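# Place the pet feeder in the taped outline

## Task

Put the pet feeder inside the tape outline on the table so that its handle tab lines up with the red notch in the outline and both steel bowls rest flat in the feeder's wells. It only counts if everything stays like that on its own, without the robot holding it.

## Robot and tools

Robot: two arms, left_arm and right_arm, each with six revolute joints and a two-finger parallel gripper. The finger pair is driven by one opening number. The names left and right are only labels. They do not refer to sides of a camera image.

Scene frame: origin on the table surface midway between the arms. +x points out over the table, +z points up, and left_arm sits on the +y side. Base poses (root link): left_arm at (+0.020, +0.350, 0) m, quat_wxyz (+0.999, 0, 0, -0.050). right_arm at (+0.041, -0.279, 0) m, quat_wxyz (+0.997, 0, 0, +0.079). Gripper frame: the fingers extend along +z and close along y. The reported hand point is the spot between the finger pads, roughly 1 cm short of the tips. This point can be somewhat wrong, and more so when the arm is stretched far.

execute_actions takes "actions", a list holding zero or one item, and an optional "pictures" boolean (images come by default).
- An empty list sends nothing and just reports the current state.
- A move is {"rows": [...], "steps": n}. It has 1 to 15 rows, n is at most 15 (default 15), and each step lasts 1/30 s. Each row is used for one step. If there are fewer rows than steps, the final row repeats.
- A wait is {"steps": n} with n up to 300. Counting starts at the previous result, and time spent replying counts toward it.
Every row is one flat list of 14 numbers covering both arms, even if only one arm should move. The order is: left_arm waist, shoulder, elbow, wrist pitch, wrist yaw, wrist roll, opening, then the same seven for right_arm. The joint values are absolute target angles in radians, the same kind of numbers that Joint positions prints. They are not offsets. Stated ranges in radians: waist -2.880..2.880, shoulder 0.000..3.142, elbow 0.000..3.019, wrist pitch -1.693..1.571, wrist yaw -1.571..1.571, wrist roll -2.094..2.094. The real end stops can differ by up to 0.019 rad either way. A call is rejected, and nothing is sent, if a target lies over 0.019 rad beyond a stated end and also further out than that joint's last reported angle. A target past the real end gets clipped to it, and the result may then say "joint sent to its limit". That note can refer to an earlier action that is still running. If the note is missing, that does not prove there is more room. The opening is an absolute value from -1 (closed) to +1 (fully open, a 0.094 m pad gap).

Motion limits: on each step, each joint's target is held within a fixed distance of its measured angle. Those distances in rad are: waist 0.264, shoulder 0.32, elbow 0.276, wrist pitch 0.33, wrist yaw 0.186, wrist roll 0.522. If a step's targets would move the gripper more than 70 mm from where it is now, the whole arm's targets are pulled back toward the measured angles. Large moves therefore take several calls or steps. Between calls, the arms keep heading for the last row sent. They stop once everything has nearly stopped moving, including when a motion is blocked or creeping, or when any step gets HELD. After that only a new action moves them further. Fingers that are already moving keep going.

Result lines: a state line of the form `left_arm: ...` | `right_arm: ...` gives each gripper's position in metres and its quat_wxyz in the scene frame. Joint positions and Joint velocities list each arm's six joints (rad, rad/s) and then the pad gap (m, m/s). grip_measured is the measured opening on the same -1..1 scale you command. Each gripper has its own fixed error of up to about 1 mm. "joint command not followed" means a clearance check changed or blocked some joint targets; the rest of the row still ran. HELD marks steps on which all or part of your row was not sent. MOTOR HOT appears from 85 °C. At 100 °C you get an OVER-TEMPERATURE FAULT: that arm releases and drops until it cools, so do not hold loads longer than needed.

Gripping: away from the ends of the range, the fingers go to where grip_measured equals your command. To keep hold of something, command about 0.03 below the current grip_measured for a firm grip, or less for a lighter one. Pad force tops out near 50-62 N, and is weaker on parts thinner than about 2 mm. The first contact can spike harder. Expect occasional short tugs on a held part, so grip securely enough.

zoom_image: {"camera": name, "region": [x0, y0, x1, y1]} in pixels of that camera's newest full image, with (0,0) at the top left. The region can be at most 504x504. Cameras: cam_high 504x504, cam_low 504x504, cam_left_wrist 616x616 (fisheye), cam_right_wrist 616x616 (fisheye). Intrinsics are given per camera. In the wrist optical frame, +z looks forward, +x is image right and +y is image down.

read_manual: {"section": "licences"} returns the URDF licence text only. It does not move anything.

finished_scene: {"scene": current scene number}. Only call it once the feeder and bowls are in place and resting free of the grippers. Its result states the next task. If you reply without a tool call, the run ends.

Avoid: pushing or dropping anything off the table, letting the two arms collide or press on each other, slamming, dropping, slipping or shoving hard. Move smoothly and efficiently.

Each tool is called after "Call:" as name(argument=value, ...), one argument or row to a line, values as JSON.

## Session

Call:
execute_actions(
  actions=[],
)

Scene clock: 0.00 s of 4800.00 s.
left_arm: end_effector_position=(+0.3507, +0.5087, +0.3027) grip_measured=+1.000 end_effector_quat_wxyz=(+0.011, +0.941, -0.338, +0.016) | right_arm: end_effector_position=(+0.7857, -0.1521, +0.3931) grip_measured=+1.000 end_effector_quat_wxyz=(+0.220, -0.553, +0.729, -0.337)
Joint positions: left_arm=[ 0.567  1.296  1.387 -1.656  0.038 -1.986  0.094] | right_arm=[ 0.107  1.977  2.277 -1.14   0.435 -1.202  0.094]
Joint velocities: left_arm=[-0.005  0.005 -0.017  0.007 -0.007 -0.037  0.   ] | right_arm=[-0.015 -0.005 -0.002  0.012  0.037 -0.051  0.   ]
Motor temperatures (°C, as the motors report them): left_arm=[23 25 23 23 23 21] | right_arm=[24 25 25 21 23 22]

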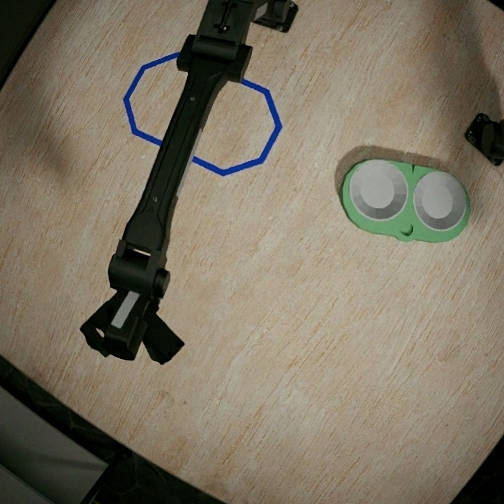

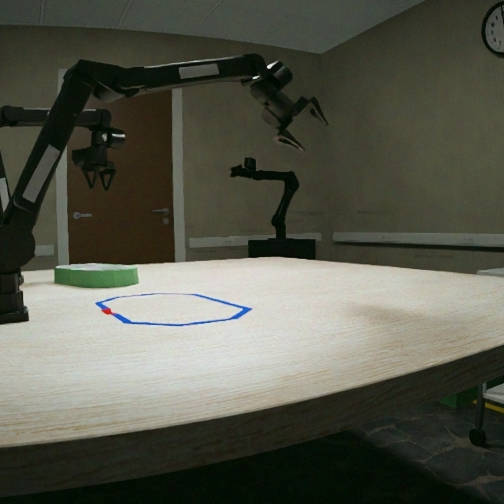

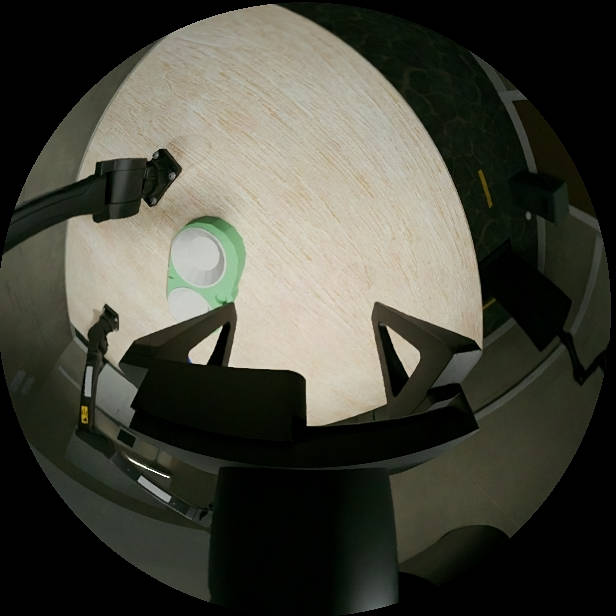

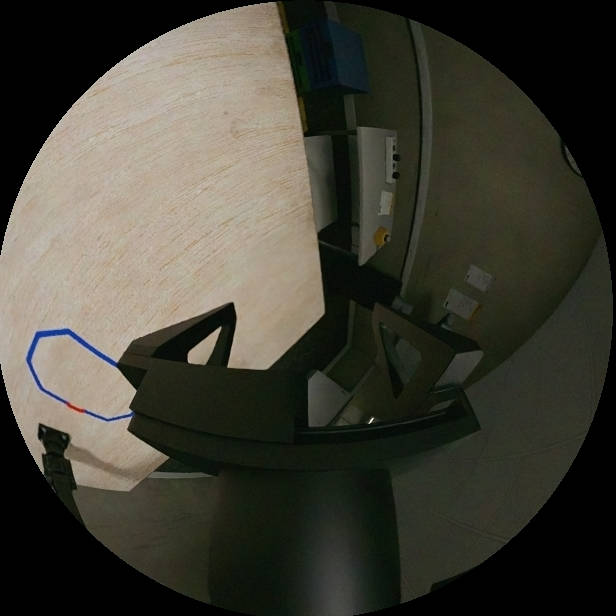

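Call:
zoom_image(
  camera="cam_high",
  region=[320, 130, 500, 270],
)

Call:
zoom_image(
  camera="cam_low",
  region=[30, 240, 270, 340],
)

Region (320, 130, 500, 270) of cam_high's 504x504 image, scaled by 2.800, with more detail than that image has.

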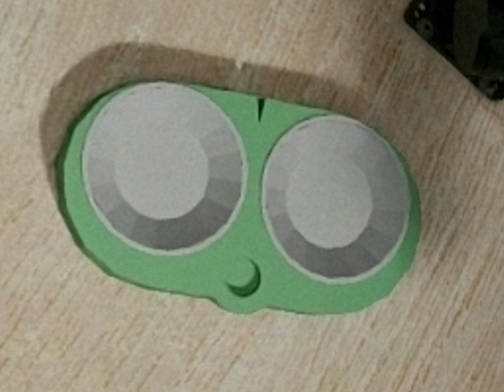

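Region (30, 240, 270, 340) of cam_low's 504x504 image, scaled by 2.100, with more detail than that image has; it fills the top 210 rows of this view, and the rest is white.

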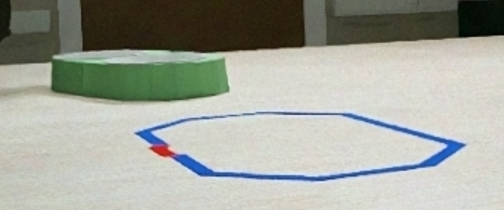

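Call:
execute_actions(
  actions=[
    {"rows":[[-0.162,1.346,1.03,-1.255,0,-2.08,-0.3,-1.7,1.4,1.4,-1.1,0,0,1]]},
  ],
  pictures=false,
)

Call:
execute_actions(
  actions=[
    {"steps":60},
  ],
)

Scene clock: 19.40 s of 4800.00 s.
left_arm: end_effector_position=(+0.3800, +0.2731, +0.1490) grip_measured=-0.298 end_effector_quat_wxyz=(+0.005, +0.797, -0.604, -0.008) | right_arm: end_effector_position=(+0.6558, -0.3263, +0.3956) grip_measured=+1.000 end_effector_quat_wxyz=(+0.291, -0.297, +0.899, -0.139)
Joint positions: left_arm=[-0.109  1.362  1.042 -1.269  0.002 -2.054  0.033] | right_arm=[-0.225  1.582  1.798 -1.131  0.035 -0.718  0.094]
Joint velocities: left_arm=[-1.753  0.005 -0.071  0.168  0.022 -0.11  -0.   ] | right_arm=[-1.06  -0.991 -0.989  0.012 -0.198  1.106  0.   ]
Motor temperatures (°C, as the motors report them): left_arm=[23 26 27 23 23 21] | right_arm=[24 27 28 21 23 22]
Steps of this call (steps 1 to 90: nothing new was sent; then 15.90 s passed at rest; steps 91 to 105: all 15 steps of this action). Readings (joint positions):
91: left_arm=[0.559 1.294 1.371 -1.627 0.026 -1.992] | right_arm=[0.102 1.968 2.262 -1.135 0.404 -1.176]
92: left_arm=[0.541 1.285 1.341 -1.577 0.017 -1.997] | right_arm=[0.096 1.950 2.229 -1.134 0.369 -1.146]
94: left_arm=[0.482 1.284 1.268 -1.489 0.009 -2.007] | right_arm=[0.072 1.907 2.163 -1.134 0.300 -1.086]
98: left_arm=[0.316 1.311 1.131 -1.364 0.003 -2.026] | right_arm=[-0.011 1.804 2.032 -1.133 0.161 -0.960]
105: the state above

Scene clock: 21.40 s of 4800.00 s.
left_arm: end_effector_position=(+0.3764, +0.2546, +0.1486) grip_measured=-0.298 end_effector_quat_wxyz=(+0.003, +0.786, -0.618, -0.006) | right_arm: end_effector_position=(+0.0510, -0.7967, +0.2986) grip_measured=+1.000 end_effector_quat_wxyz=(+0.162, +0.676, +0.701, -0.162)
Joint positions: left_arm=[-0.16   1.362  1.04  -1.264  0.001 -2.07   0.033] | right_arm=[-1.707  1.406  1.415 -1.118  0.002 -0.016  0.094]
Joint velocities: left_arm=[ 0.005 -0.015  0.007 -0.012  0.022 -0.022 -0.   ] | right_arm=[ 0.005 -0.005 -0.002  0.012  0.037 -0.022  0.   ]
Motor temperatures (°C, as the motors report them): left_arm=[23 26 27 23 23 21] | right_arm=[24 27 28 21 23 22]
Steps of this call (steps 1 to 60: the robot went on to your last target). Readings (joint positions):
1: left_arm=[-0.160 1.362 1.040 -1.266 0.004 -2.057] | right_arm=[-0.262 1.549 1.762 -1.130 0.028 -0.677]
2: left_arm=[-0.196 1.362 1.040 -1.264 0.005 -2.060] | right_arm=[-0.301 1.519 1.726 -1.129 0.023 -0.637]
4: left_arm=[-0.220 1.362 1.040 -1.264 0.005 -2.063] | right_arm=[-0.382 1.466 1.656 -1.129 0.017 -0.556]
8: left_arm=[-0.183 1.362 1.040 -1.264 0.002 -2.068] | right_arm=[-0.548 1.409 1.542 -1.129 0.010 -0.399]
60: the state above
All arms were judged still, so your last target was given up. Only a new action makes them travel on or press farther. Fingers that are still opening or closing keep moving.

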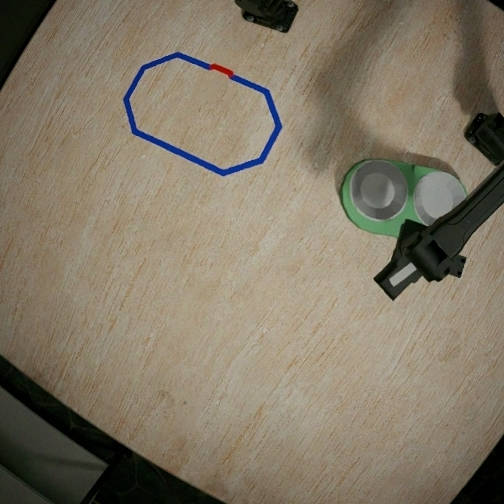

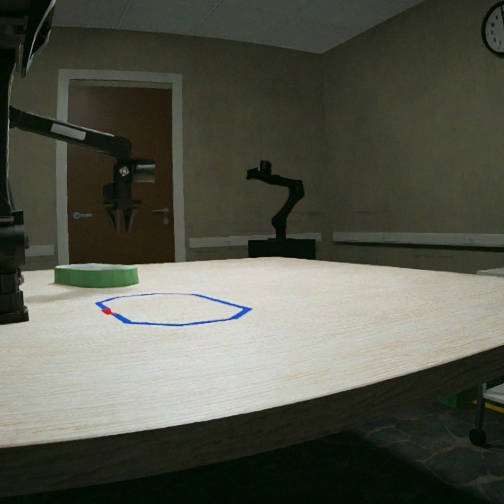

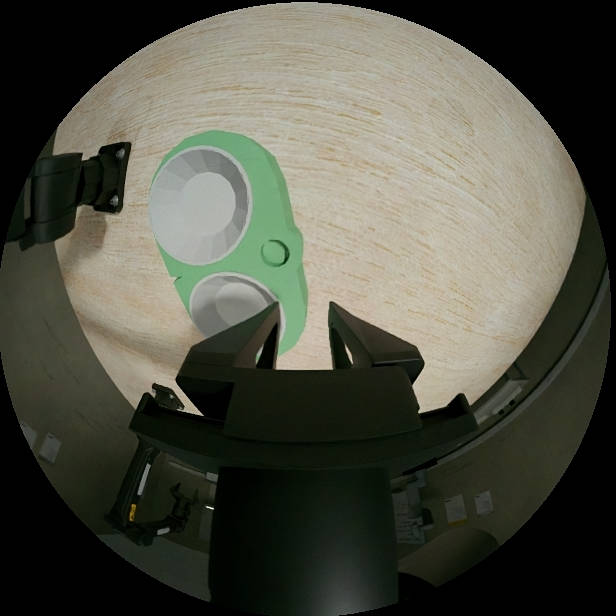

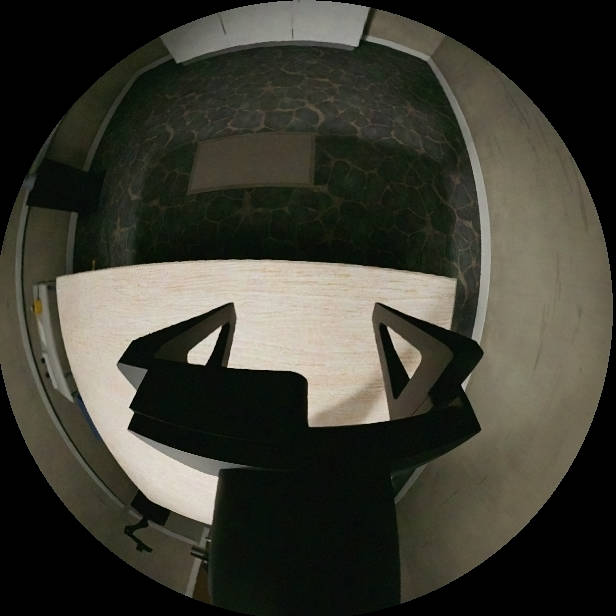

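Call:
execute_actions(
  actions=[
    {"rows":[[-0.162,1.36,1.0,-1.2,0,-2.09,-0.3,-1.7,1.4,1.4,-1.1,0,0,1],[-0.162,1.37,0.97,-1.16,0,-2.09,-0.3,-1.7,1.4,1.4,-1.1,0,0,1],[-0.162,1.38,0.94,-1.12,0,-2.09,-0.3,-1.7,1.4,1.4,-1.1,0,0,1],[-0.162,1.39,0.91,-1.08,0,-2.09,-0.3,-1.7,1.4,1.4,-1.1,0,0,1],[-0.162,1.41,0.871,-1.025,0,-2.09,-0.3,-1.7,1.4,1.4,-1.1,0,0,1]]},
  ],
  pictures=false,
)

Call:
execute_actions(
  actions=[
    {"steps":20},
  ],
)

Scene clock: 29.83 s of 4800.00 s.
left_arm: end_effector_position=(+0.3614, +0.2586, +0.0687) grip_measured=-0.298 end_effector_quat_wxyz=(+0.004, +0.789, -0.614, -0.008) | right_arm: end_effector_position=(+0.0510, -0.7967, +0.2986) grip_measured=+1.000 end_effector_quat_wxyz=(+0.162, +0.676, +0.701, -0.162)
Joint positions: left_arm=[-0.16   1.42   0.867 -1.035  0.001 -2.08   0.033] | right_arm=[-1.707  1.406  1.415 -1.118  0.002 -0.015  0.094]
Joint velocities: left_arm=[-0.005 -0.005  0.002 -0.002 -0.066 -0.007 -0.   ] | right_arm=[-0.005 -0.005 -0.002  0.017 -0.007 -0.022  0.   ]
Motor temperatures (°C, as the motors report them): left_arm=[23 26 27 23 23 21] | right_arm=[24 26 28 21 23 22]
Steps of this call (steps 1 to 90: nothing new was sent; then 4.93 s passed at rest; steps 91 to 105: all 15 steps of this action). Readings (joint positions):
91: left_arm=[-0.160 1.361 1.036 -1.252 0.001 -2.072] | right_arm=[-1.707 1.406 1.415 -1.118 0.002 -0.016]
92: left_arm=[-0.160 1.361 1.025 -1.226 0.001 -2.073] | right_arm=[-1.707 1.406 1.415 -1.118 0.002 -0.016]
94: left_arm=[-0.160 1.361 0.983 -1.155 0.001 -2.076] | right_arm=[-1.707 1.406 1.415 -1.118 0.002 -0.016]
98: left_arm=[-0.160 1.390 0.883 -1.054 0.001 -2.079] | right_arm=[-1.707 1.406 1.415 -1.118 0.002 -0.015]
105: the state above

Scene clock: 30.50 s of 4800.00 s.
left_arm: end_effector_position=(+0.3614, +0.2586, +0.0687) grip_measured=-0.298 end_effector_quat_wxyz=(+0.004, +0.789, -0.614, -0.008) | right_arm: end_effector_position=(+0.0510, -0.7967, +0.2986) grip_measured=+1.000 end_effector_quat_wxyz=(+0.162, +0.676, +0.701, -0.162)
Joint positions: left_arm=[-0.16   1.42   0.867 -1.035  0.001 -2.081  0.033] | right_arm=[-1.707  1.406  1.415 -1.118  0.002 -0.015  0.094]
Joint velocities: left_arm=[-0.005 -0.015 -0.002 -0.022  0.007 -0.007 -0.001] | right_arm=[-0.024  0.024  0.002  0.007 -0.125  0.007  0.   ]
Motor temperatures (°C, as the motors report them): left_arm=[23 26 27 23 23 21] | right_arm=[24 26 28 21 23 22]
Steps of this call (steps 1 to 15: the robot went on to your last target; steps 16 to 20: nothing new was sent). Readings (joint positions):
1: left_arm=[-0.160 1.420 0.867 -1.035 0.001 -2.080] | right_arm=[-1.707 1.406 1.415 -1.118 0.002 -0.015]
2: left_arm=[-0.160 1.420 0.867 -1.035 0.001 -2.080] | right_arm=[-1.707 1.406 1.415 -1.118 0.002 -0.015]
4: left_arm=[-0.160 1.420 0.867 -1.035 0.001 -2.080] | right_arm=[-1.707 1.406 1.415 -1.118 0.002 -0.015]
8: left_arm=[-0.160 1.420 0.867 -1.035 0.001 -2.080] | right_arm=[-1.707 1.406 1.415 -1.118 0.002 -0.015]
20: the state above
All arms were judged still, so your last target was given up. Only a new action makes them travel on or press farther. Fingers that are still opening or closing keep moving.

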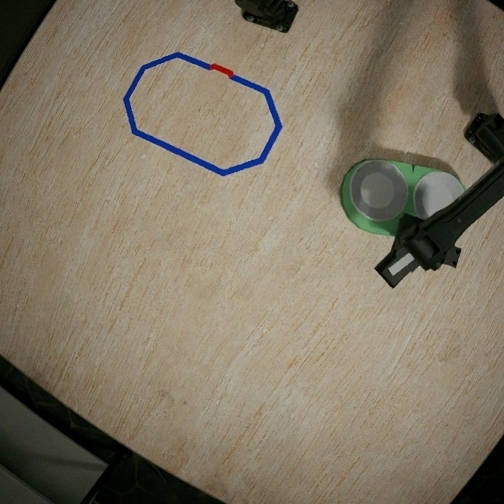

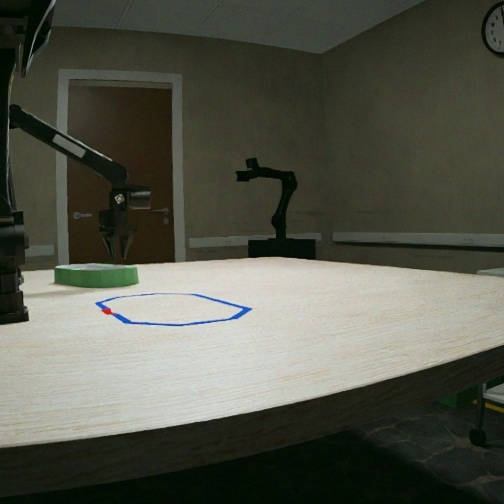

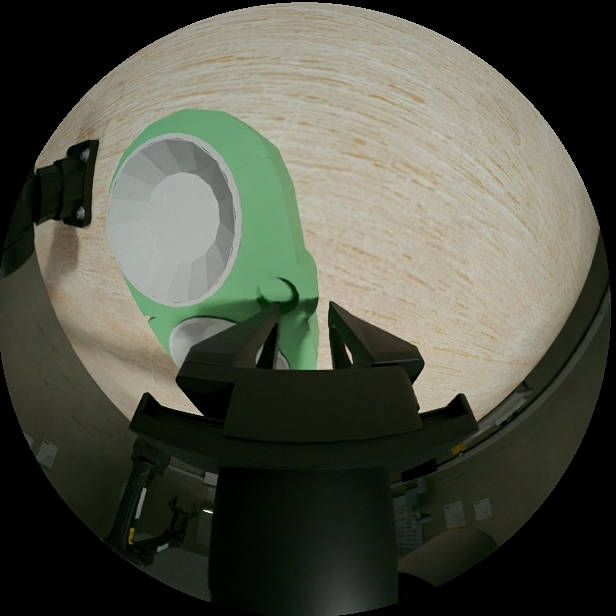

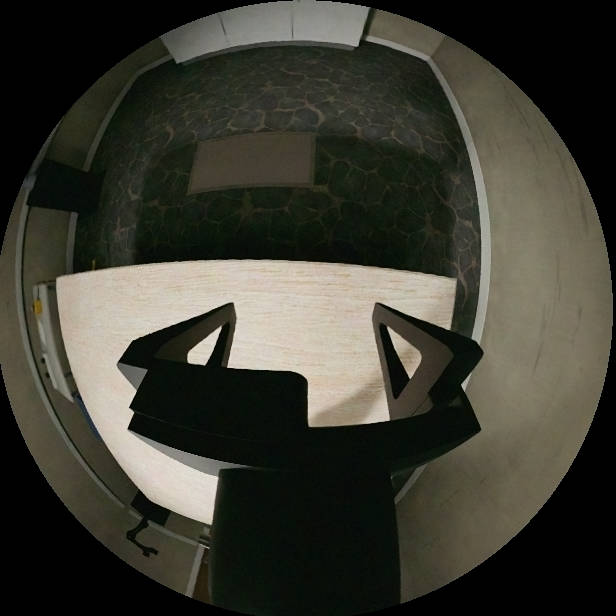

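Call:
execute_actions(
  actions=[
    {"rows":[[-0.162,1.42,0.865,-1.01,0,-2.09,-0.3,-1.7,1.4,1.4,-1.1,0,0,1],[-0.162,1.43,0.86,-0.995,0,-2.09,-0.3,-1.7,1.4,1.4,-1.1,0,0,1],[-0.162,1.44,0.853,-0.98,0,-2.09,-0.3,-1.7,1.4,1.4,-1.1,0,0,1],[-0.162,1.44,0.853,-0.98,0,-2.09,-0.3,-1.7,1.4,1.4,-1.1,0,0,1],[-0.162,1.45,0.847,-0.96,0,-2.09,-0.3,-1.7,1.4,1.4,-1.1,0,0,1],[-0.162,1.457,0.842,-0.945,0,-2.09,-0.3,-1.7,1.4,1.4,-1.1,0,0,1]]},
  ],
  pictures=false,
)

Call:
execute_actions(
  actions=[
    {"rows":[[-0.162,1.457,0.842,-0.945,0,-2.09,-0.6,-1.7,1.4,1.4,-1.1,0,0,1]]},
  ],
)

Scene clock: 36.30 s of 4800.00 s.
left_arm: end_effector_position=(+0.3723, +0.2557, +0.0549) grip_measured=-0.298 end_effector_quat_wxyz=(-0.004, +0.789, -0.614, +0.010) | right_arm: end_effector_position=(+0.0510, -0.7967, +0.2986) grip_measured=+1.000 end_effector_quat_wxyz=(+0.162, +0.676, +0.701, -0.162)
Joint positions: left_arm=[-0.16   1.447  0.852 -0.954  0.001 -2.081  0.033] | right_arm=[-1.707  1.406  1.415 -1.118  0.002 -0.015  0.094]
Joint velocities: left_arm=[-0.005  0.005  0.002 -0.002 -0.037  0.007 -0.   ] | right_arm=[-0.024 -0.005  0.002 -0.022 -0.007 -0.037  0.   ]
Motor temperatures (°C, as the motors report them): left_arm=[23 26 27 23 23 21] | right_arm=[24 26 28 21 23 22]
Steps of this call (steps 1 to 90: nothing new was sent; then 2.30 s passed at rest; steps 91 to 105: all 15 steps of this action). Readings (joint positions):
91: left_arm=[-0.160 1.420 0.867 -1.032 0.001 -2.081] | right_arm=[-1.707 1.406 1.415 -1.118 0.002 -0.015]
92: left_arm=[-0.160 1.420 0.867 -1.025 0.001 -2.081] | right_arm=[-1.707 1.406 1.415 -1.118 0.002 -0.015]
94: left_arm=[-0.160 1.421 0.867 -1.005 0.001 -2.081] | right_arm=[-1.707 1.406 1.415 -1.118 0.002 -0.015]
98: left_arm=[-0.160 1.434 0.858 -0.963 0.001 -2.081] | right_arm=[-1.707 1.406 1.415 -1.118 0.002 -0.015]
105: the state above

Scene clock: 36.80 s of 4800.00 s.
left_arm: end_effector_position=(+0.3723, +0.2557, +0.0549) grip_measured=-0.598 end_effector_quat_wxyz=(-0.004, +0.789, -0.614, +0.010) | right_arm: end_effector_position=(+0.0510, -0.7967, +0.2986) grip_measured=+1.000 end_effector_quat_wxyz=(+0.162, +0.676, +0.701, -0.162)
Joint positions: left_arm=[-0.16   1.447  0.852 -0.954  0.001 -2.081  0.019] | right_arm=[-1.707  1.406  1.415 -1.118  0.002 -0.015  0.094]
Joint velocities: left_arm=[ 0.005 -0.024  0.012  0.007 -0.066 -0.051  0.   ] | right_arm=[ 0.005 -0.005  0.002 -0.017 -0.037 -0.022  0.   ]
Motor temperatures (°C, as the motors report them): left_arm=[23 26 27 23 23 21] | right_arm=[24 26 28 21 23 22]
Steps of this call (steps 1 to 15: all 15 steps of this action). Readings (joint positions):
1: left_arm=[-0.160 1.447 0.852 -0.954 0.001 -2.081] | right_arm=[-1.707 1.406 1.415 -1.118 0.002 -0.015]
2: left_arm=[-0.160 1.447 0.852 -0.954 0.001 -2.081] | right_arm=[-1.707 1.406 1.415 -1.118 0.002 -0.015]
4: left_arm=[-0.160 1.447 0.852 -0.954 0.001 -2.081] | right_arm=[-1.707 1.406 1.415 -1.118 0.002 -0.015]
8: left_arm=[-0.160 1.447 0.852 -0.954 0.001 -2.081] | right_arm=[-1.707 1.406 1.415 -1.118 0.002 -0.015]
15: the state above

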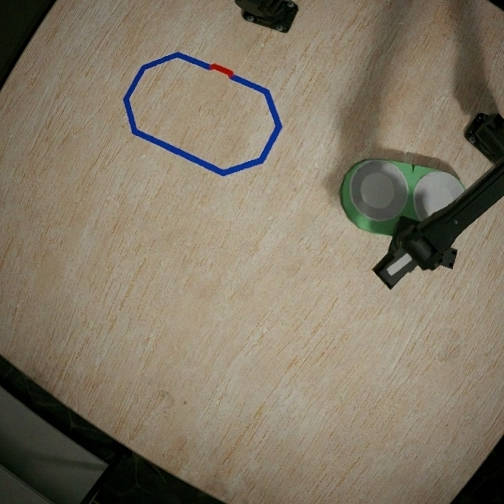

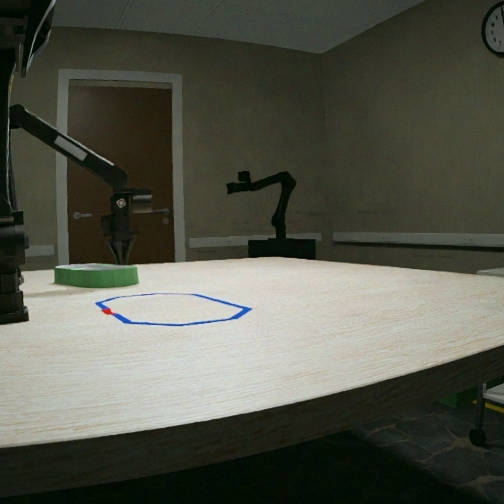

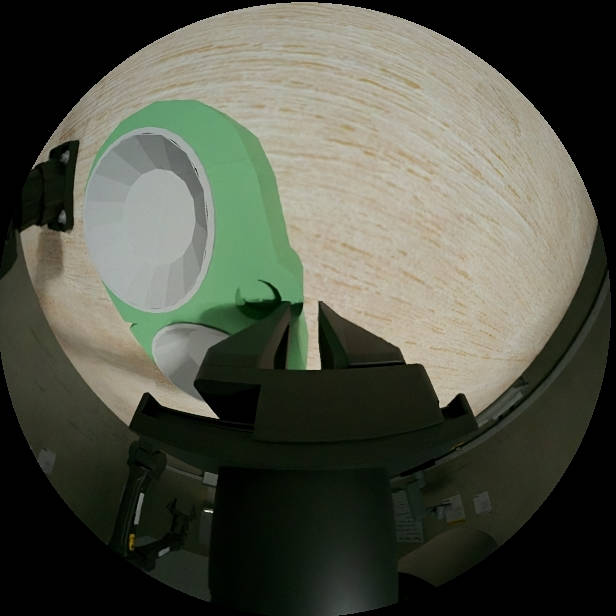

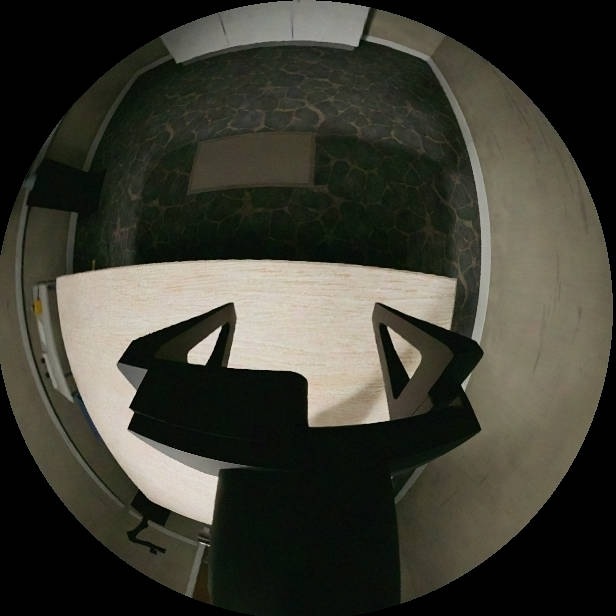

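Call:
execute_actions(
  actions=[
    {"rows":[[-0.162,1.457,0.842,-0.945,0,-2.09,-0.1,-1.7,1.4,1.4,-1.1,0,0,1],[-0.162,1.457,0.842,-0.945,0,-2.09,-0.1,-1.7,1.4,1.4,-1.1,0,0,1],[-0.162,1.457,0.842,-0.945,0,-2.09,-0.1,-1.7,1.4,1.4,-1.1,0,0,1],[-0.162,1.457,0.842,-0.945,0,-2.09,-0.1,-1.7,1.4,1.4,-1.1,0,0,1],[-0.162,1.465,0.835,-0.945,0,-2.09,-0.1,-1.7,1.4,1.4,-1.1,0,0,1],[-0.162,1.475,0.828,-0.94,0,-2.09,-0.1,-1.7,1.4,1.4,-1.1,0,0,1],[-0.162,1.48,0.824,-0.935,0,-2.09,-0.1,-1.7,1.4,1.4,-1.1,0,0,1],[-0.162,1.485,0.82,-0.927,0,-2.09,-0.1,-1.7,1.4,1.4,-1.1,0,0,1]]},
  ],
  pictures=false,
)

Call:
execute_actions(
  actions=[
    {"steps":15},
  ],
)

Scene clock: 43.57 s of 4800.00 s.
left_arm: end_effector_position=(+0.3662, +0.2574, +0.0420) grip_measured=-0.102 end_effector_quat_wxyz=(+0.000, +0.790, -0.614, +0.000) | right_arm: end_effector_position=(+0.0510, -0.7967, +0.2986) grip_measured=+1.000 end_effector_quat_wxyz=(+0.162, +0.676, +0.701, -0.162)
Joint positions: left_arm=[-0.16   1.467  0.833 -0.936  0.001 -2.081  0.042] | right_arm=[-1.707  1.406  1.415 -1.118  0.002 -0.015  0.094]
Joint velocities: left_arm=[-0.005 -0.005 -0.012 -0.007  0.037 -0.007 -0.   ] | right_arm=[-0.005 -0.015 -0.007 -0.007 -0.022 -0.007  0.   ]
Motor temperatures (°C, as the motors report them): left_arm=[23 26 26 23 23 21] | right_arm=[24 26 28 21 23 22]
Steps of this call (steps 1 to 15: the robot went on to your last target; steps 16 to 90: nothing new was sent; then 3.27 s passed at rest; steps 91 to 105: all 15 steps of this action). Readings (joint positions):
91: left_arm=[-0.160 1.447 0.852 -0.954 0.001 -2.081] | right_arm=[-1.707 1.406 1.415 -1.118 0.002 -0.015]
92: left_arm=[-0.160 1.447 0.852 -0.953 0.001 -2.081] | right_arm=[-1.707 1.406 1.415 -1.118 0.002 -0.015]
94: left_arm=[-0.160 1.447 0.852 -0.953 0.001 -2.081] | right_arm=[-1.707 1.406 1.415 -1.118 0.002 -0.015]
98: left_arm=[-0.160 1.452 0.844 -0.946 0.001 -2.081] | right_arm=[-1.707 1.406 1.415 -1.118 0.002 -0.015]
105: the state above

Scene clock: 44.07 s of 4800.00 s.
left_arm: end_effector_position=(+0.3662, +0.2574, +0.0420) grip_measured=-0.102 end_effector_quat_wxyz=(+0.000, +0.790, -0.614, +0.000) | right_arm: end_effector_position=(+0.0510, -0.7967, +0.2986) grip_measured=+1.000 end_effector_quat_wxyz=(+0.162, +0.676, +0.701, -0.162)
Joint positions: left_arm=[-0.16   1.467  0.833 -0.936  0.001 -2.081  0.042] | right_arm=[-1.707  1.406  1.415 -1.118  0.002 -0.015  0.094]
Joint velocities: left_arm=[-0.015  0.005 -0.012  0.012 -0.007  0.022 -0.   ] | right_arm=[ 0.015 -0.005 -0.022 -0.017  0.007 -0.007  0.   ]
Motor temperatures (°C, as the motors report them): left_arm=[23 26 26 23 23 21] | right_arm=[24 26 28 21 23 22]
Steps of this call (steps 1 to 15: the robot went on to your last target). Readings (joint positions):
1: left_arm=[-0.160 1.467 0.833 -0.936 0.001 -2.081] | right_arm=[-1.707 1.406 1.415 -1.118 0.002 -0.015]
2: left_arm=[-0.160 1.467 0.833 -0.936 0.001 -2.081] | right_arm=[-1.707 1.406 1.415 -1.118 0.002 -0.015]
4: left_arm=[-0.160 1.467 0.833 -0.936 0.001 -2.081] | right_arm=[-1.707 1.406 1.415 -1.118 0.002 -0.015]
8: left_arm=[-0.160 1.467 0.833 -0.936 0.001 -2.081] | right_arm=[-1.707 1.406 1.415 -1.118 0.002 -0.015]
15: the state above
All arms were judged still, so your last target was given up. Only a new action makes them travel on or press farther. Fingers that are still opening or closing keep moving.

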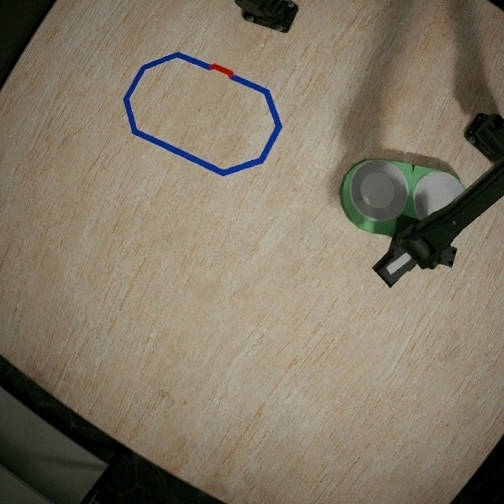

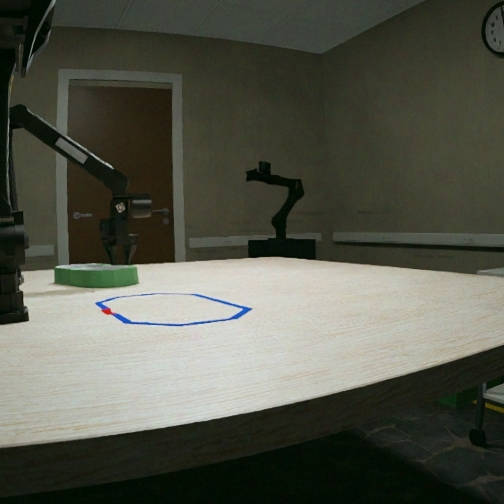

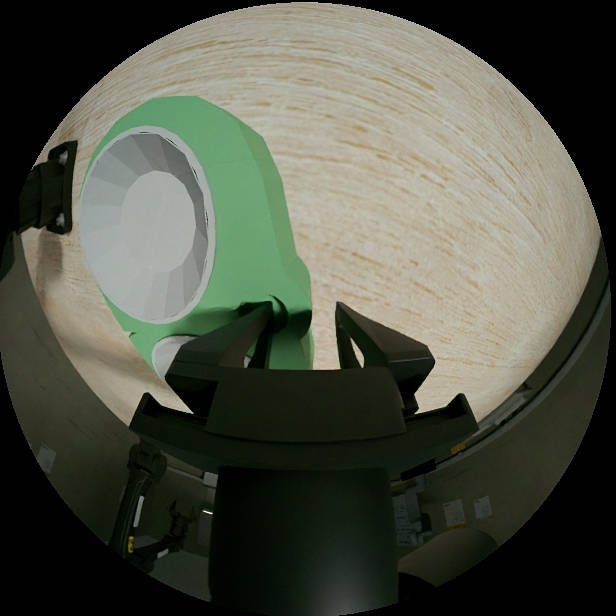

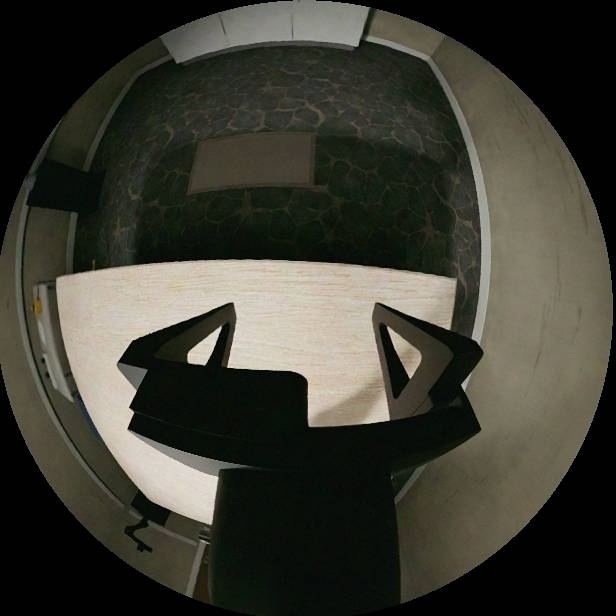

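Call:
execute_actions(
  actions=[
    {"rows":[[-0.162,1.485,0.82,-0.927,0,-2.09,-0.3,-1.7,1.4,1.4,-1.1,0,0,1],[-0.162,1.485,0.82,-0.927,0,-2.09,-0.4,-1.7,1.4,1.4,-1.1,0,0,1],[-0.162,1.485,0.82,-0.927,0,-2.09,-0.5,-1.7,1.4,1.4,-1.1,0,0,1],[-0.162,1.485,0.82,-0.927,0,-2.09,-0.55,-1.7,1.4,1.4,-1.1,0,0,1],[-0.162,1.485,0.82,-0.927,0,-2.09,-0.6,-1.7,1.4,1.4,-1.1,0,0,1],[-0.162,1.485,0.82,-0.927,0,-2.09,-0.65,-1.7,1.4,1.4,-1.1,0,0,1],[-0.162,1.485,0.82,-0.927,0,-2.09,-0.7,-1.7,1.4,1.4,-1.1,0,0,1],[-0.162,1.485,0.82,-0.927,0,-2.09,-0.8,-1.7,1.4,1.4,-1.1,0,0,1]]},
  ],
)

Scene clock: 52.57 s of 4800.00 s.
left_arm: end_effector_position=(+0.3655, +0.2581, +0.0424) grip_measured=-0.663 end_effector_quat_wxyz=(-0.001, +0.787, -0.616, -0.001) | right_arm: end_effector_position=(+0.0510, -0.7967, +0.2986) grip_measured=+1.000 end_effector_quat_wxyz=(+0.162, +0.676, +0.701, -0.162)
Joint positions: left_arm=[-0.16   1.466  0.833 -0.94  -0.002 -2.074  0.016] | right_arm=[-1.707  1.406  1.415 -1.118  0.002 -0.015  0.094]
Joint velocities: left_arm=[-0.005  0.005 -0.012 -0.002  0.007 -0.051 -0.001] | right_arm=[ 0.005 -0.005 -0.017  0.007 -0.037  0.022  0.   ]
Motor temperatures (°C, as the motors report them): left_arm=[23 26 26 23 23 21] | right_arm=[24 26 28 21 23 22]
Steps of this call (steps 1 to 90: nothing new was sent; then 5.00 s passed at rest; steps 91 to 105: all 15 steps of this action). Readings (joint positions):
91: left_arm=[-0.160 1.467 0.833 -0.936 0.001 -2.081] | right_arm=[-1.707 1.406 1.415 -1.118 0.002 -0.015]
92: left_arm=[-0.160 1.466 0.833 -0.941 0.001 -2.081] | right_arm=[-1.707 1.406 1.415 -1.118 0.002 -0.015]
94: left_arm=[-0.160 1.466 0.833 -0.942 0.002 -2.081] | right_arm=[-1.707 1.406 1.415 -1.118 0.002 -0.015]
98: left_arm=[-0.160 1.466 0.833 -0.940 -0.003 -2.074] | right_arm=[-1.707 1.406 1.415 -1.118 0.002 -0.015]
105: the state above

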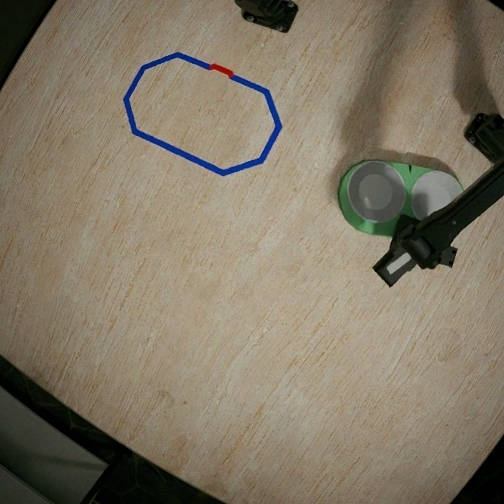

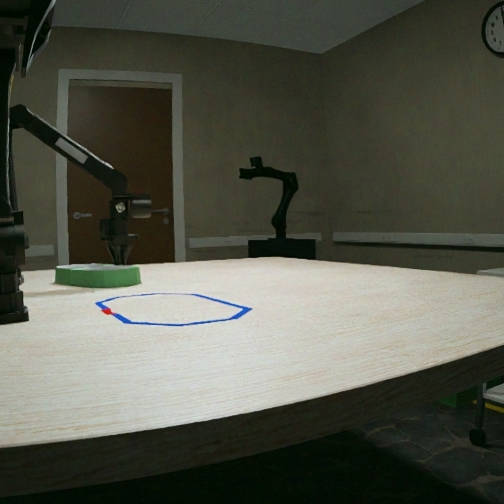

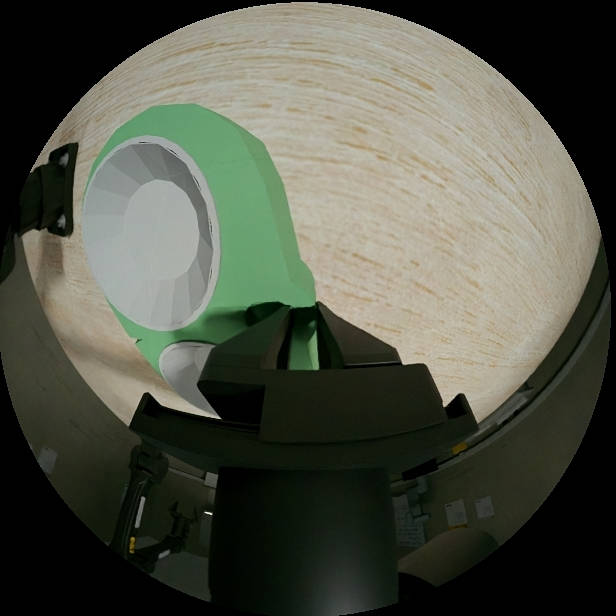

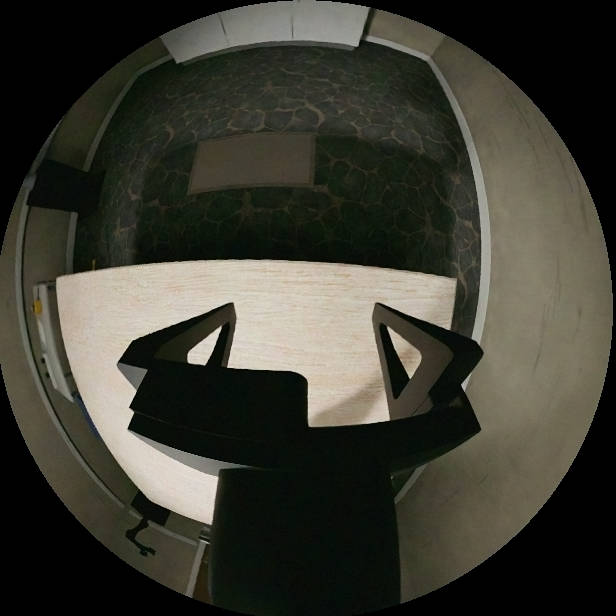

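Call:
execute_actions(
  actions=[
    {"rows":[[-0.17,1.49,0.85,-0.935,0,-2.0,-0.72,-1.7,1.4,1.4,-1.1,0,0,1],[-0.175,1.505,0.87,-0.938,0,-1.95,-0.72,-1.7,1.4,1.4,-1.1,0,0,1],[-0.18,1.52,0.89,-0.94,0,-1.9,-0.72,-1.7,1.4,1.4,-1.1,0,0,1],[-0.19,1.537,0.91,-0.944,0,-1.85,-0.72,-1.7,1.4,1.4,-1.1,0,0,1],[-0.195,1.554,0.93,-0.948,0,-1.8,-0.72,-1.7,1.4,1.4,-1.1,0,0,1],[-0.2,1.571,0.95,-0.952,0,-1.8,-0.72,-1.7,1.4,1.4,-1.1,0,0,1],[-0.21,1.588,0.97,-0.956,0,-1.75,-0.72,-1.7,1.4,1.4,-1.1,0,0,1],[-0.22,1.605,0.99,-0.96,0,-1.7,-0.72,-1.7,1.4,1.4,-1.1,0,0,1],[-0.23,1.621,1.01,-0.965,0,-1.7,-0.72,-1.7,1.4,1.4,-1.1,0,0,1],[-0.24,1.637,1.03,-0.97,0,-1.7,-0.72,-1.7,1.4,1.4,-1.1,0,0,1],[-0.245,1.653,1.05,-0.975,0,-1.7,-0.72,-1.7,1.4,1.4,-1.1,0,0,1],[-0.25,1.67,1.072,-0.979,0,-1.7,-0.72,-1.7,1.4,1.4,-1.1,0,0,1]]},
  ],
  pictures=false,
)

Call:
execute_actions(
  actions=[
    {"rows":[[-0.262,1.685,1.093,-0.985,0,-1.6,-0.72,-1.7,1.4,1.4,-1.1,0,0,1],[-0.275,1.70,1.114,-0.991,0,-1.55,-0.72,-1.7,1.4,1.4,-1.1,0,0,1],[-0.287,1.716,1.136,-0.997,0,-1.5,-0.72,-1.7,1.4,1.4,-1.1,0,0,1],[-0.3,1.731,1.157,-1.003,0,-1.45,-0.72,-1.7,1.4,1.4,-1.1,0,0,1],[-0.312,1.746,1.178,-1.009,0,-1.4,-0.72,-1.7,1.4,1.4,-1.1,0,0,1],[-0.325,1.762,1.2,-1.015,0,-1.4,-0.72,-1.7,1.4,1.4,-1.1,0,0,1],[-0.337,1.777,1.221,-1.021,0,-1.35,-0.72,-1.7,1.4,1.4,-1.1,0,0,1],[-0.35,1.792,1.242,-1.027,0,-1.3,-0.72,-1.7,1.4,1.4,-1.1,0,0,1],[-0.362,1.807,1.263,-1.033,0,-1.3,-0.72,-1.7,1.4,1.4,-1.1,0,0,1],[-0.375,1.822,1.285,-1.04,0,-1.3,-0.72,-1.7,1.4,1.4,-1.1,0,0,1],[-0.387,1.836,1.306,-1.046,0,-1.3,-0.72,-1.7,1.4,1.4,-1.1,0,0,1],[-0.4,1.85,1.327,-1.053,0,-1.3,-0.72,-1.7,1.4,1.4,-1.1,0,0,1]]},
  ],
  pictures=false,
)

Call:
execute_actions(
  actions=[
    {"steps":15},
  ],
)

Scene clock: 69.30 s of 4800.00 s.
left_arm: end_effector_position=(+0.4271, +0.2062, +0.0432) grip_measured=-0.664 end_effector_quat_wxyz=(-0.002, +0.646, -0.763, -0.000) | right_arm: end_effector_position=(+0.0510, -0.7967, +0.2986) grip_measured=+1.000 end_effector_quat_wxyz=(+0.162, +0.676, +0.701, -0.162)
Joint positions: left_arm=[-0.241  1.638  1.042 -0.973 -0.004 -1.747  0.016] | right_arm=[-1.707  1.406  1.415 -1.118  0.002 -0.015  0.094]
Joint velocities: left_arm=[-0.132  0.122  0.193  0.002  0.066  0.242  0.   ] | right_arm=[-0.015 -0.015 -0.002  0.007 -0.037  0.022  0.   ]
Motor temperatures (°C, as the motors report them): left_arm=[23 26 26 23 23 21] | right_arm=[24 26 28 21 23 22]
Steps of this call (steps 1 to 15: the robot went on to your last target; steps 16 to 90: nothing new was sent; then 13.23 s passed at rest; steps 91 to 105: all 15 steps of this action). Readings (joint positions):
91: left_arm=[-0.160 1.466 0.833 -0.940 -0.002 -2.066] | right_arm=[-1.707 1.406 1.415 -1.118 0.002 -0.015]
92: left_arm=[-0.160 1.466 0.833 -0.940 -0.002 -2.052] | right_arm=[-1.707 1.406 1.415 -1.118 0.002 -0.015]
94: left_arm=[-0.164 1.474 0.842 -0.941 -0.001 -2.008] | right_arm=[-1.707 1.406 1.415 -1.118 0.002 -0.015]
98: left_arm=[-0.186 1.532 0.908 -0.956 -0.002 -1.876] | right_arm=[-1.707 1.406 1.415 -1.118 0.002 -0.015]
105: the state above

Scene clock: 69.80 s of 4800.00 s.
left_arm: end_effector_position=(+0.4735, +0.1098, +0.0446) grip_measured=-0.664 end_effector_quat_wxyz=(+0.005, -0.415, +0.910, -0.001) | right_arm: end_effector_position=(+0.0510, -0.7967, +0.2986) grip_measured=+1.000 end_effector_quat_wxyz=(+0.162, +0.676, +0.701, -0.162)
Joint positions: left_arm=[-0.389  1.817  1.294 -1.04  -0.006 -1.345  0.016] | right_arm=[-1.707  1.406  1.415 -1.118  0.002 -0.015  0.094]
Joint velocities: left_arm=[-0.249  0.122  0.144 -0.007  0.051  0.242  0.   ] | right_arm=[-0.015 -0.015 -0.002 -0.012  0.037 -0.066  0.   ]
Motor temperatures (°C, as the motors report them): left_arm=[23 26 26 23 23 21] | right_arm=[24 26 28 21 23 22]
Steps of this call (steps 1 to 15: all 15 steps of this action). Readings (joint positions):
1: left_arm=[-0.244 1.643 1.047 -0.974 -0.004 -1.727] | right_arm=[-1.707 1.406 1.415 -1.118 0.002 -0.015]
2: left_arm=[-0.248 1.647 1.054 -0.977 -0.003 -1.703] | right_arm=[-1.707 1.406 1.415 -1.118 0.002 -0.015]
4: left_arm=[-0.260 1.665 1.077 -0.989 -0.003 -1.635] | right_arm=[-1.707 1.406 1.415 -1.118 0.002 -0.015]
8: left_arm=[-0.300 1.725 1.159 -1.013 -0.004 -1.482] | right_arm=[-1.707 1.406 1.415 -1.118 0.002 -0.015]
15: the state above

Scene clock: 70.30 s of 4800.00 s.
left_arm: end_effector_position=(+0.4712, +0.1033, +0.0446) grip_measured=-0.664 end_effector_quat_wxyz=(+0.004, -0.401, +0.916, -0.002) | right_arm: end_effector_position=(+0.0510, -0.7967, +0.2986) grip_measured=+1.000 end_effector_quat_wxyz=(+0.162, +0.676, +0.701, -0.162)
Joint positions: left_arm=[-0.401  1.819  1.298 -1.041 -0.004 -1.326  0.016] | right_arm=[-1.707  1.406  1.415 -1.118  0.002 -0.015  0.094]
Joint velocities: left_arm=[-0.024  0.005  0.002  0.022 -0.022 -0.037  0.   ] | right_arm=[-0.005 -0.005  0.002  0.002  0.007  0.007  0.   ]
Motor temperatures (°C, as the motors report them): left_arm=[23 26 26 23 23 21] | right_arm=[24 26 28 21 23 22]
Steps of this call (steps 1 to 15: the robot went on to your last target). Readings (joint positions):
1: left_arm=[-0.395 1.819 1.297 -1.040 -0.006 -1.338] | right_arm=[-1.707 1.406 1.415 -1.118 0.002 -0.015]
2: left_arm=[-0.400 1.819 1.298 -1.040 -0.006 -1.333] | right_arm=[-1.707 1.406 1.415 -1.118 0.002 -0.015]
4: left_arm=[-0.401 1.819 1.298 -1.041 -0.004 -1.328] | right_arm=[-1.707 1.406 1.415 -1.118 0.002 -0.015]
8: left_arm=[-0.401 1.819 1.298 -1.041 -0.004 -1.326] | right_arm=[-1.707 1.406 1.415 -1.118 0.002 -0.015]
15: the state above

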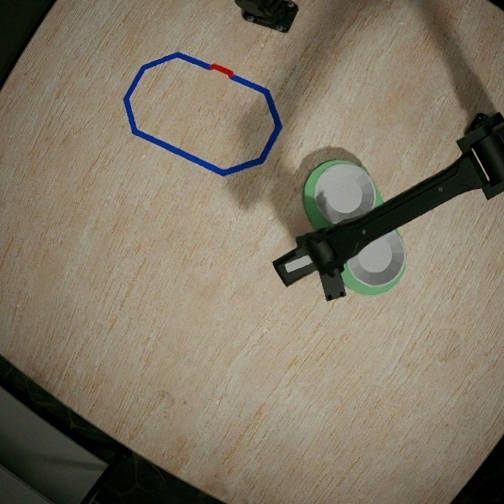

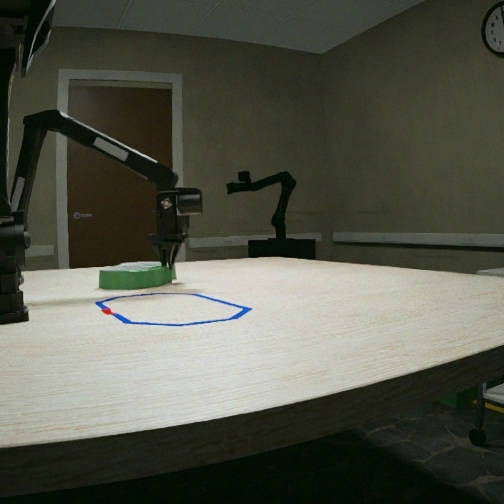

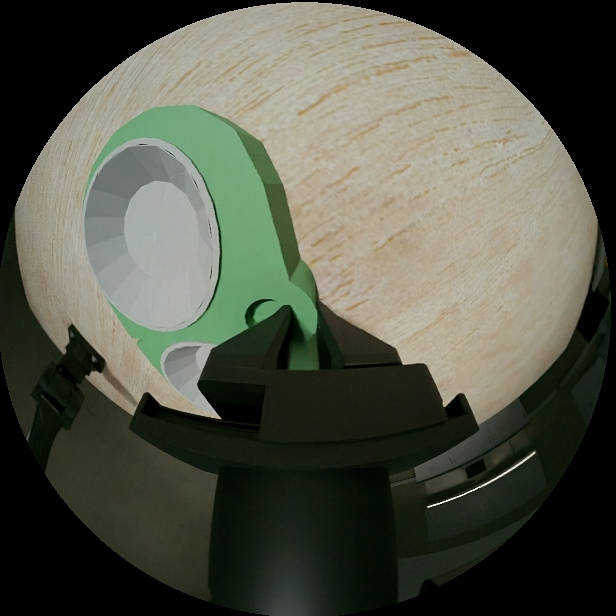

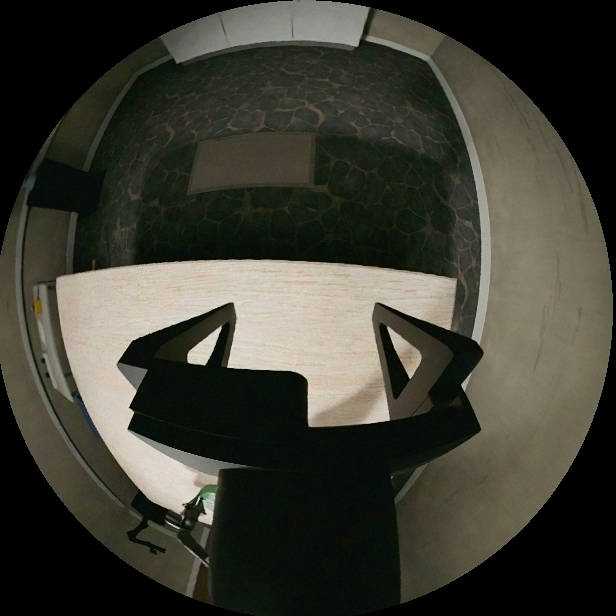

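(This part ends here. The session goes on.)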